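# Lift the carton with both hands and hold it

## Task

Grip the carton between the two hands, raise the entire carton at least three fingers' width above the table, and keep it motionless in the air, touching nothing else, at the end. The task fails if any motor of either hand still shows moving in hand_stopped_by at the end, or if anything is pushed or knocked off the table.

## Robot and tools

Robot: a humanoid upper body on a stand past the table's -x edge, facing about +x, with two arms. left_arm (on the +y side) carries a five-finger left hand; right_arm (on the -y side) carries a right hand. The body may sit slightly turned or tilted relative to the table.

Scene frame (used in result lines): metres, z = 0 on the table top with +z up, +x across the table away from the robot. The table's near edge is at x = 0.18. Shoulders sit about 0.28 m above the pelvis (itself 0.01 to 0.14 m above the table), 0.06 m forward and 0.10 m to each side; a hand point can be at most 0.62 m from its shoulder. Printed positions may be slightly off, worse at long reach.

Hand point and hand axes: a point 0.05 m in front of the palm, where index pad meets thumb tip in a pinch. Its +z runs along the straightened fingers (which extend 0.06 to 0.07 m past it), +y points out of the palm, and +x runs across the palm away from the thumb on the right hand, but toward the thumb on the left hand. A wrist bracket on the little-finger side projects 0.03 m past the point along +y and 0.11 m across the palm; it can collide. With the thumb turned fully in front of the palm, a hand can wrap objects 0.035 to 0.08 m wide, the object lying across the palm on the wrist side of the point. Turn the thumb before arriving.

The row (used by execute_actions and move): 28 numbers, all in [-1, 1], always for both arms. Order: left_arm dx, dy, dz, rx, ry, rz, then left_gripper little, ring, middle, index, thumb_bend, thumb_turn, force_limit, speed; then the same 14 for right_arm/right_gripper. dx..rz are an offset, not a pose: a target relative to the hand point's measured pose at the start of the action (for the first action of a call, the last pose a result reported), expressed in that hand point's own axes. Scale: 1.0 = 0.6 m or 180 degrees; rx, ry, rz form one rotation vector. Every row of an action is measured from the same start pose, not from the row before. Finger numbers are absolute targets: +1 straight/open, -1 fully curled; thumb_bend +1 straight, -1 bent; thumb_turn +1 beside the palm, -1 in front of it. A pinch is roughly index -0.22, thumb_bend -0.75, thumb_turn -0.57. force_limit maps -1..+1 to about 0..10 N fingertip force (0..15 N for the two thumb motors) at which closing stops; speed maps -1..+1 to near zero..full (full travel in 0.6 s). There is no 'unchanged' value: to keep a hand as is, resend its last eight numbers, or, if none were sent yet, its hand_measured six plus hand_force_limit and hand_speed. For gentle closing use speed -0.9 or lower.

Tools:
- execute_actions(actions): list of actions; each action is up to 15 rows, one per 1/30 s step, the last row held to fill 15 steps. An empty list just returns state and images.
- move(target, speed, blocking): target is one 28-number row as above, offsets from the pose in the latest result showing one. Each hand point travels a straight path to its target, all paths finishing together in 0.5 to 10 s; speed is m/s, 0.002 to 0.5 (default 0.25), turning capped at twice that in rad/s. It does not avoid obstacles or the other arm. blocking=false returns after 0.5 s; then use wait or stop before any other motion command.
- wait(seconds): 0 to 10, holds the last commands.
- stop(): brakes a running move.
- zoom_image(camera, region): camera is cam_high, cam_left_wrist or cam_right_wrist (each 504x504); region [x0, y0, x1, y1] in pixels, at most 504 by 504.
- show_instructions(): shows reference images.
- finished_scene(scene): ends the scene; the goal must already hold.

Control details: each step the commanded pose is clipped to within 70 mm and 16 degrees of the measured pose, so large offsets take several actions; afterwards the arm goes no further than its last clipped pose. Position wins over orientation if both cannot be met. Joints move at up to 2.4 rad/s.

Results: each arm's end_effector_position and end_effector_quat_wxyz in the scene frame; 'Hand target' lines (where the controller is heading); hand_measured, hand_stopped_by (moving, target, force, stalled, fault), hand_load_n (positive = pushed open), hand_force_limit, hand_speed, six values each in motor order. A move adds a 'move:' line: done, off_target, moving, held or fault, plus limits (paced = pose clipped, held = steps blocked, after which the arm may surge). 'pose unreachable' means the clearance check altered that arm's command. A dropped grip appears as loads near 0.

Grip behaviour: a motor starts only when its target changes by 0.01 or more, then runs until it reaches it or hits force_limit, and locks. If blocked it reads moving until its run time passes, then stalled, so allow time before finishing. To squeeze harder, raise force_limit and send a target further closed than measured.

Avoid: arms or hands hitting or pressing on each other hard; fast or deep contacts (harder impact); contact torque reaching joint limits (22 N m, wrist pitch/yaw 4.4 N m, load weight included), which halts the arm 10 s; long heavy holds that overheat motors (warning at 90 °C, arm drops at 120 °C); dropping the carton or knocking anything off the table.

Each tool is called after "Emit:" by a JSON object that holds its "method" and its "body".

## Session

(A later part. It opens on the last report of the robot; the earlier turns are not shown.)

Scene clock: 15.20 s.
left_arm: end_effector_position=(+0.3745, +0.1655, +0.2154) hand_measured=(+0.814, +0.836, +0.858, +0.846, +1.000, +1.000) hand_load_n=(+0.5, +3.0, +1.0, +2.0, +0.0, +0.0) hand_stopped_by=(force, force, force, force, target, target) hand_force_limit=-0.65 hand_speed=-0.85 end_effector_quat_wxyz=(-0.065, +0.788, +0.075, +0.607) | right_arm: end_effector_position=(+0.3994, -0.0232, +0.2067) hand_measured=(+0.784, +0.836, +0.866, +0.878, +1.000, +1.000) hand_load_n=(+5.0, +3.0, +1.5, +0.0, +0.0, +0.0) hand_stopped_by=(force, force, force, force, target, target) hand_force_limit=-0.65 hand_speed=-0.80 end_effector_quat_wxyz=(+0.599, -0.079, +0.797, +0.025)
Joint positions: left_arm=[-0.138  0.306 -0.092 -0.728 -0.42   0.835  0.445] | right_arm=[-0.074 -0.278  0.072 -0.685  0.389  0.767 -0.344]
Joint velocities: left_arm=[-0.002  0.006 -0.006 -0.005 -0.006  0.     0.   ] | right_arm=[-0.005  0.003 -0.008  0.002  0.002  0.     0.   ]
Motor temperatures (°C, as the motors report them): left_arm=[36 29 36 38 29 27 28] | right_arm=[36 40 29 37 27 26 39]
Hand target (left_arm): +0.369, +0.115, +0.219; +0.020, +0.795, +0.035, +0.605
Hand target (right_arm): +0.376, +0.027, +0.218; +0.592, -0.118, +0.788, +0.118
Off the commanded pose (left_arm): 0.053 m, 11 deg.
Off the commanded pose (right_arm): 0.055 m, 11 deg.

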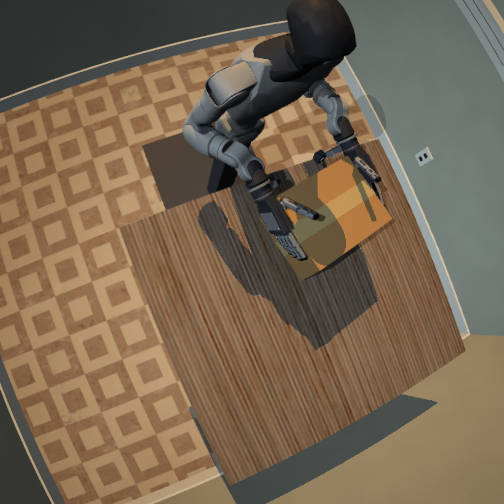

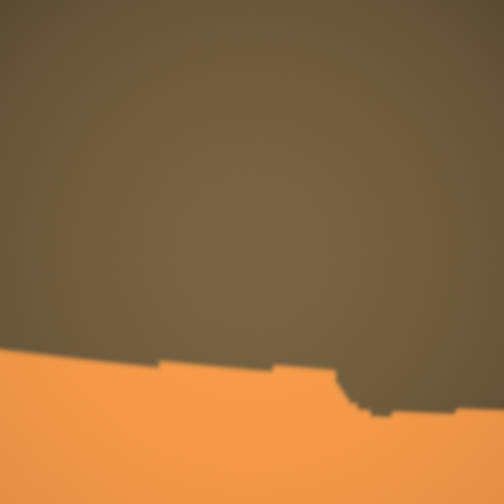

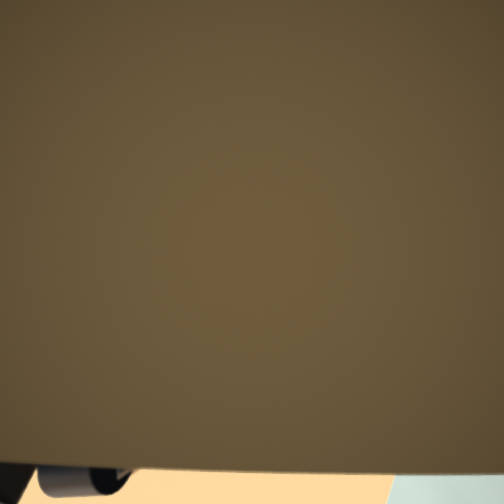

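Emit:
{"method": "execute_actions", "body": {"actions": [[[0.001,0.085,-0.027,-0.058,-0.006,-0.012,0.58,0.6,0.6,0.6,1,1,-0.65,-0.85,-0.016,0.087,-0.030,-0.062,-0.004,0.015,0.6,0.6,0.6,0.6,1,1,-0.65,-0.8],[0.003,0.085,-0.026,-0.058,-0.006,-0.012,0.58,0.6,0.6,0.6,1,1,-0.65,-0.85,-0.018,0.087,-0.029,-0.062,-0.004,0.015,0.6,0.6,0.6,0.6,1,1,-0.65,-0.8],[0.006,0.085,-0.026,-0.058,-0.005,-0.012,0.58,0.6,0.6,0.6,1,1,-0.65,-0.85,-0.021,0.087,-0.029,-0.062,-0.005,0.015,0.6,0.6,0.6,0.6,1,1,-0.65,-0.8],[0.010,0.085,-0.025,-0.059,-0.005,-0.012,0.58,0.6,0.6,0.6,1,1,-0.65,-0.85,-0.026,0.087,-0.028,-0.062,-0.005,0.015,0.6,0.6,0.6,0.6,1,1,-0.65,-0.8],[0.014,0.085,-0.024,-0.059,-0.004,-0.012,0.58,0.6,0.6,0.6,1,1,-0.65,-0.85,-0.030,0.087,-0.027,-0.062,-0.006,0.015,0.6,0.6,0.6,0.6,1,1,-0.65,-0.8],[0.019,0.086,-0.023,-0.059,-0.004,-0.012,0.58,0.6,0.6,0.6,1,1,-0.65,-0.85,-0.035,0.088,-0.026,-0.063,-0.006,0.015,0.6,0.6,0.6,0.6,1,1,-0.65,-0.8],[0.024,0.086,-0.022,-0.059,-0.003,-0.012,0.58,0.6,0.6,0.6,1,1,-0.65,-0.85,-0.040,0.088,-0.025,-0.063,-0.007,0.015,0.6,0.6,0.6,0.6,1,1,-0.65,-0.8],[0.029,0.086,-0.021,-0.060,-0.002,-0.012,0.58,0.6,0.6,0.6,1,1,-0.65,-0.85,-0.046,0.088,-0.024,-0.063,-0.008,0.015,0.6,0.6,0.6,0.6,1,1,-0.65,-0.8],[0.034,0.086,-0.020,-0.060,-0.002,-0.012,0.58,0.6,0.6,0.6,1,1,-0.65,-0.85,-0.051,0.088,-0.023,-0.063,-0.008,0.015,0.6,0.6,0.6,0.6,1,1,-0.65,-0.8],[0.039,0.086,-0.019,-0.060,-0.001,-0.012,0.58,0.6,0.6,0.6,1,1,-0.65,-0.85,-0.056,0.088,-0.022,-0.063,-0.009,0.015,0.6,0.6,0.6,0.6,1,1,-0.65,-0.8],[0.044,0.087,-0.018,-0.060,-0.001,-0.012,0.58,0.6,0.6,0.6,1,1,-0.65,-0.85,-0.061,0.089,-0.021,-0.064,-0.009,0.015,0.6,0.6,0.6,0.6,1,1,-0.65,-0.8],[0.048,0.087,-0.018,-0.061,0.0,-0.012,0.58,0.6,0.6,0.6,1,1,-0.65,-0.85,-0.066,0.089,-0.021,-0.064,-0.010,0.015,0.6,0.6,0.6,0.6,1,1,-0.65,-0.8],[0.052,0.087,-0.017,-0.061,0.0,-0.012,0.58,0.6,0.6,0.6,1,1,-0.65,-0.85,-0.070,0.089,-0.020,-0.064,-0.010,0.015,0.6,0.6,0.6,0.6,1,1,-0.65,-0.8],[0.055,0.087,-0.016,-0.061,0.001,-0.012,0.58,0.6,0.6,0.6,1,1,-0.65,-0.85,-0.073,0.089,-0.019,-0.064,-0.011,0.015,0.6,0.6,0.6,0.6,1,1,-0.65,-0.8],[0.057,0.087,-0.016,-0.061,0.001,-0.012,0.58,0.6,0.6,0.6,1,1,-0.65,-0.85,-0.075,0.089,-0.019,-0.064,-0.011,0.015,0.6,0.6,0.6,0.6,1,1,-0.65,-0.8]]]}}

Emit:
{"method": "wait", "body": {"seconds": 0.6}}

Scene clock: 16.47 s.
left_arm: end_effector_position=(+0.3843, +0.1672, +0.2464) hand_measured=(+0.814, +0.836, +0.858, +0.846, +1.000, +1.000) hand_load_n=(+1.5, +4.0, +1.5, +1.5, +0.0, +0.0) hand_stopped_by=(force, force, force, force, target, target) hand_force_limit=-0.65 hand_speed=-0.85 end_effector_quat_wxyz=(-0.063, +0.779, +0.077, +0.619) | right_arm: end_effector_position=(+0.4087, -0.0209, +0.2365) hand_measured=(+0.784, +0.836, +0.866, +0.878, +1.000, +1.000) hand_load_n=(+5.0, +4.0, +2.5, +0.5, +0.0, +0.0) hand_stopped_by=(force, force, force, force, target, target) hand_force_limit=-0.65 hand_speed=-0.80 end_effector_quat_wxyz=(+0.609, -0.081, +0.788, +0.028)
Joint positions: left_arm=[-0.267  0.289 -0.018 -0.789 -0.496  1.002  0.486] | right_arm=[-0.188 -0.279 -0.002 -0.759  0.459  0.936 -0.372]
Joint velocities: left_arm=[-0.391 -0.104  0.213 -0.061 -0.153  0.353  0.083] | right_arm=[-0.41   0.044 -0.189 -0.077  0.141  0.386 -0.092]
Motor temperatures (°C, as the motors report them): left_arm=[36 29 36 39 30 27 29] | right_arm=[37 40 29 37 28 27 41]
Hand target (left_arm): +0.380, +0.116, +0.252; +0.021, +0.786, +0.031, +0.617
Hand target (right_arm): +0.386, +0.030, +0.251; +0.603, -0.125, +0.779, +0.121
Off the commanded pose (left_arm): 0.054 m, 11 deg.
Off the commanded pose (right_arm): 0.057 m, 12 deg.

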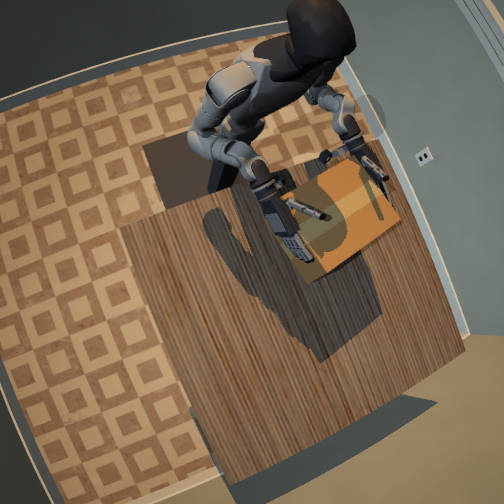

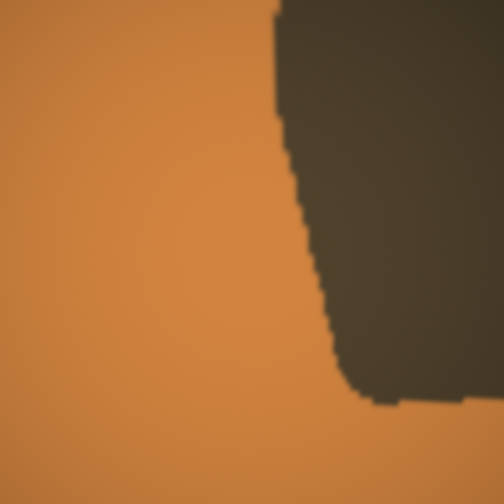

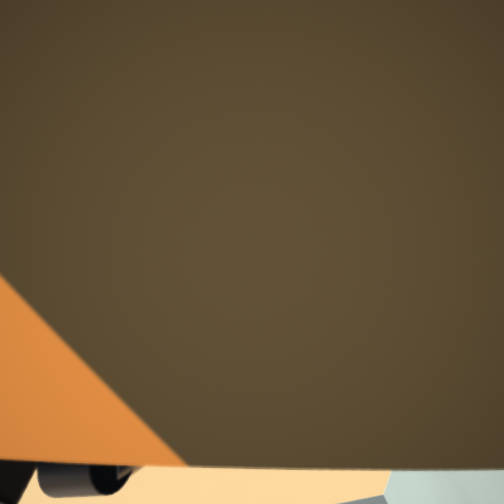

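Scene clock: 17.07 s.
left_arm: end_effector_position=(+0.3862, +0.1677, +0.2505) hand_measured=(+0.814, +0.836, +0.858, +0.846, +1.000, +1.000) hand_load_n=(+1.5, +4.0, +1.0, +1.0, +0.0, +0.0) hand_stopped_by=(force, force, force, force, target, target) hand_force_limit=-0.65 hand_speed=-0.85 end_effector_quat_wxyz=(-0.063, +0.779, +0.078, +0.619) | right_arm: end_effector_position=(+0.4108, -0.0203, +0.2407) hand_measured=(+0.784, +0.836, +0.866, +0.878, +1.000, +1.000) hand_load_n=(+5.5, +3.5, +1.5, +0.0, +0.0, +0.0) hand_stopped_by=(force, force, force, force, target, target) hand_force_limit=-0.65 hand_speed=-0.80 end_effector_quat_wxyz=(+0.610, -0.080, +0.788, +0.028)
Joint positions: left_arm=[-0.291  0.283 -0.005 -0.793 -0.507  1.032  0.492] | right_arm=[-0.213 -0.274 -0.015 -0.765  0.469  0.967 -0.378]
Joint velocities: left_arm=[-0.003  0.006  0.003  0.012  0.005  0.     0.   ] | right_arm=[ 0.    -0.002 -0.012 -0.002 -0.008  0.     0.   ]
Motor temperatures (°C, as the motors report them): left_arm=[37 29 36 39 30 28 30] | right_arm=[37 40 29 38 28 27 41]
Hand target (left_arm): +0.380, +0.116, +0.252; +0.021, +0.786, +0.031, +0.617
Hand target (right_arm): +0.386, +0.030, +0.251; +0.603, -0.125, +0.779, +0.121
Off the commanded pose (left_arm): 0.054 m, 11 deg.
Off the commanded pose (right_arm): 0.056 m, 12 deg.
wait: 0.60 s; at rest by 0.37 s

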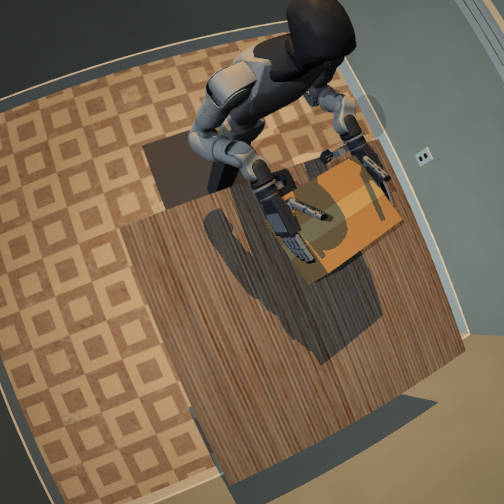

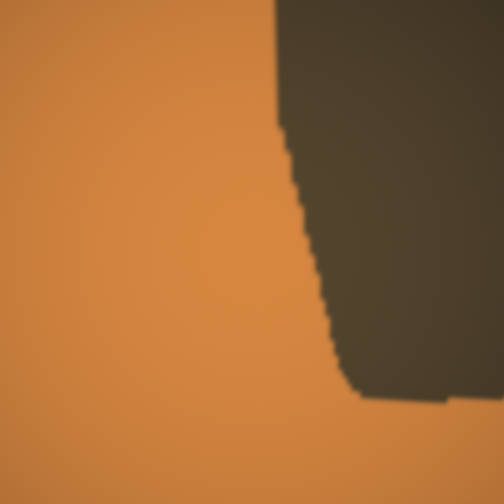

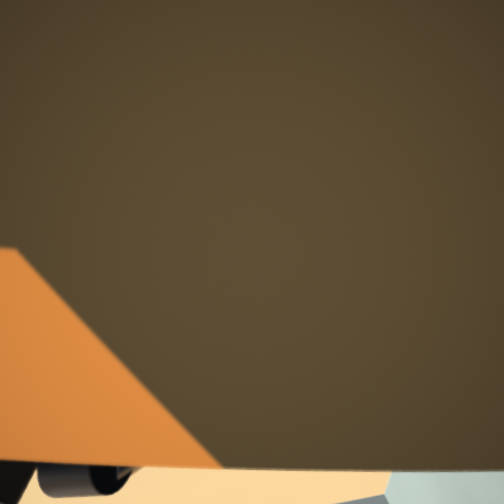

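Emit:
{"method": "wait", "body": {"seconds": 2}}

Emit:
{"method": "zoom_image", "body": {"camera": "cam_high", "region": [220, 110, 440, 330]}}

Scene clock: 19.20 s.
left_arm: end_effector_position=(+0.3862, +0.1677, +0.2505) hand_measured=(+0.814, +0.836, +0.858, +0.846, +1.000, +1.000) hand_load_n=(+1.5, +4.0, +1.0, +1.0, +0.0, +0.0) hand_stopped_by=(force, force, force, force, target, target) hand_force_limit=-0.65 hand_speed=-0.85 end_effector_quat_wxyz=(-0.063, +0.779, +0.078, +0.619) | right_arm: end_effector_position=(+0.4108, -0.0203, +0.2407) hand_measured=(+0.784, +0.836, +0.866, +0.878, +1.000, +1.000) hand_load_n=(+5.5, +3.5, +1.5, +0.0, +0.0, +0.0) hand_stopped_by=(force, force, force, force, target, target) hand_force_limit=-0.65 hand_speed=-0.80 end_effector_quat_wxyz=(+0.610, -0.080, +0.788, +0.028)
Joint positions: left_arm=[-0.291  0.283 -0.005 -0.793 -0.507  1.032  0.492] | right_arm=[-0.213 -0.274 -0.015 -0.765  0.469  0.967 -0.378]
Joint velocities: left_arm=[-0.003  0.     0.017 -0.002 -0.008  0.     0.   ] | right_arm=[-0.008  0.012 -0.023 -0.006  0.006  0.     0.   ]
Motor temperatures (°C, as the motors report them): left_arm=[37 29 36 39 30 28 31] | right_arm=[38 40 29 38 28 29 43]
Hand target (left_arm): +0.380, +0.116, +0.252; +0.021, +0.786, +0.031, +0.617
Hand target (right_arm): +0.386, +0.030, +0.251; +0.603, -0.125, +0.779, +0.121
Off the commanded pose (left_arm): 0.054 m, 11 deg.
Off the commanded pose (right_arm): 0.056 m, 12 deg.
wait: 2.00 s; at rest by 0.03 s

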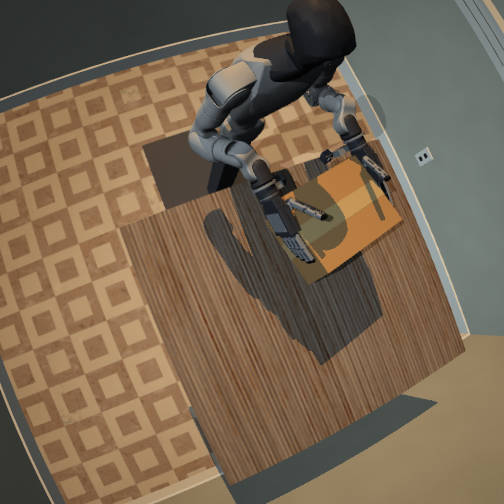

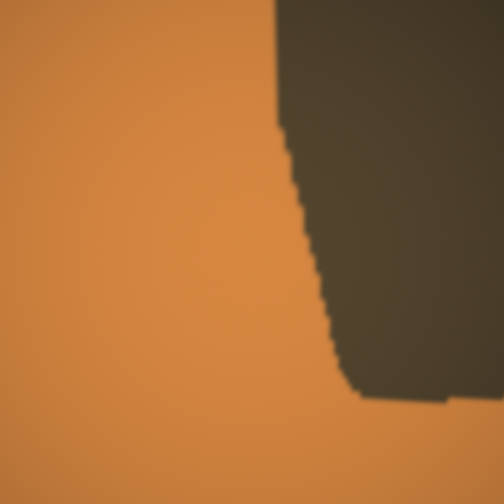

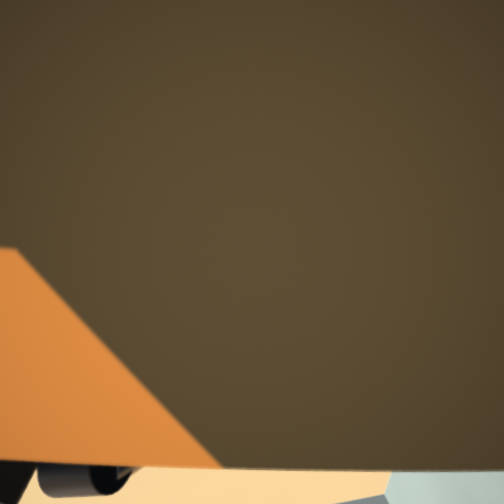

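Region (220, 110, 440, 330) of cam_high's 504x504 image, scaled by 2.291, with more detail than that image has.

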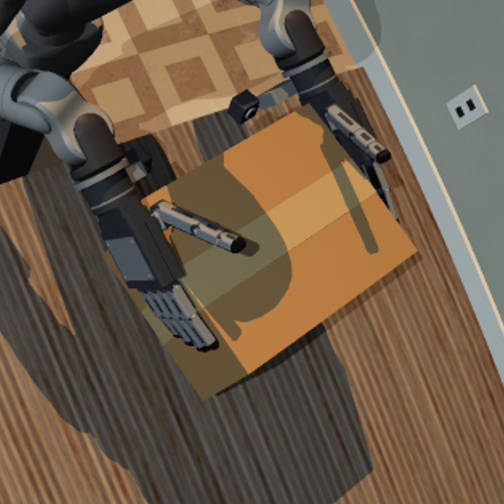

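The carton is holding still, with its lowest corner about 0.075 m above the table by my estimate.

Emit:
{"method": "finished_scene", "body": {"scene": 2}}

The scene is finished: the task was done.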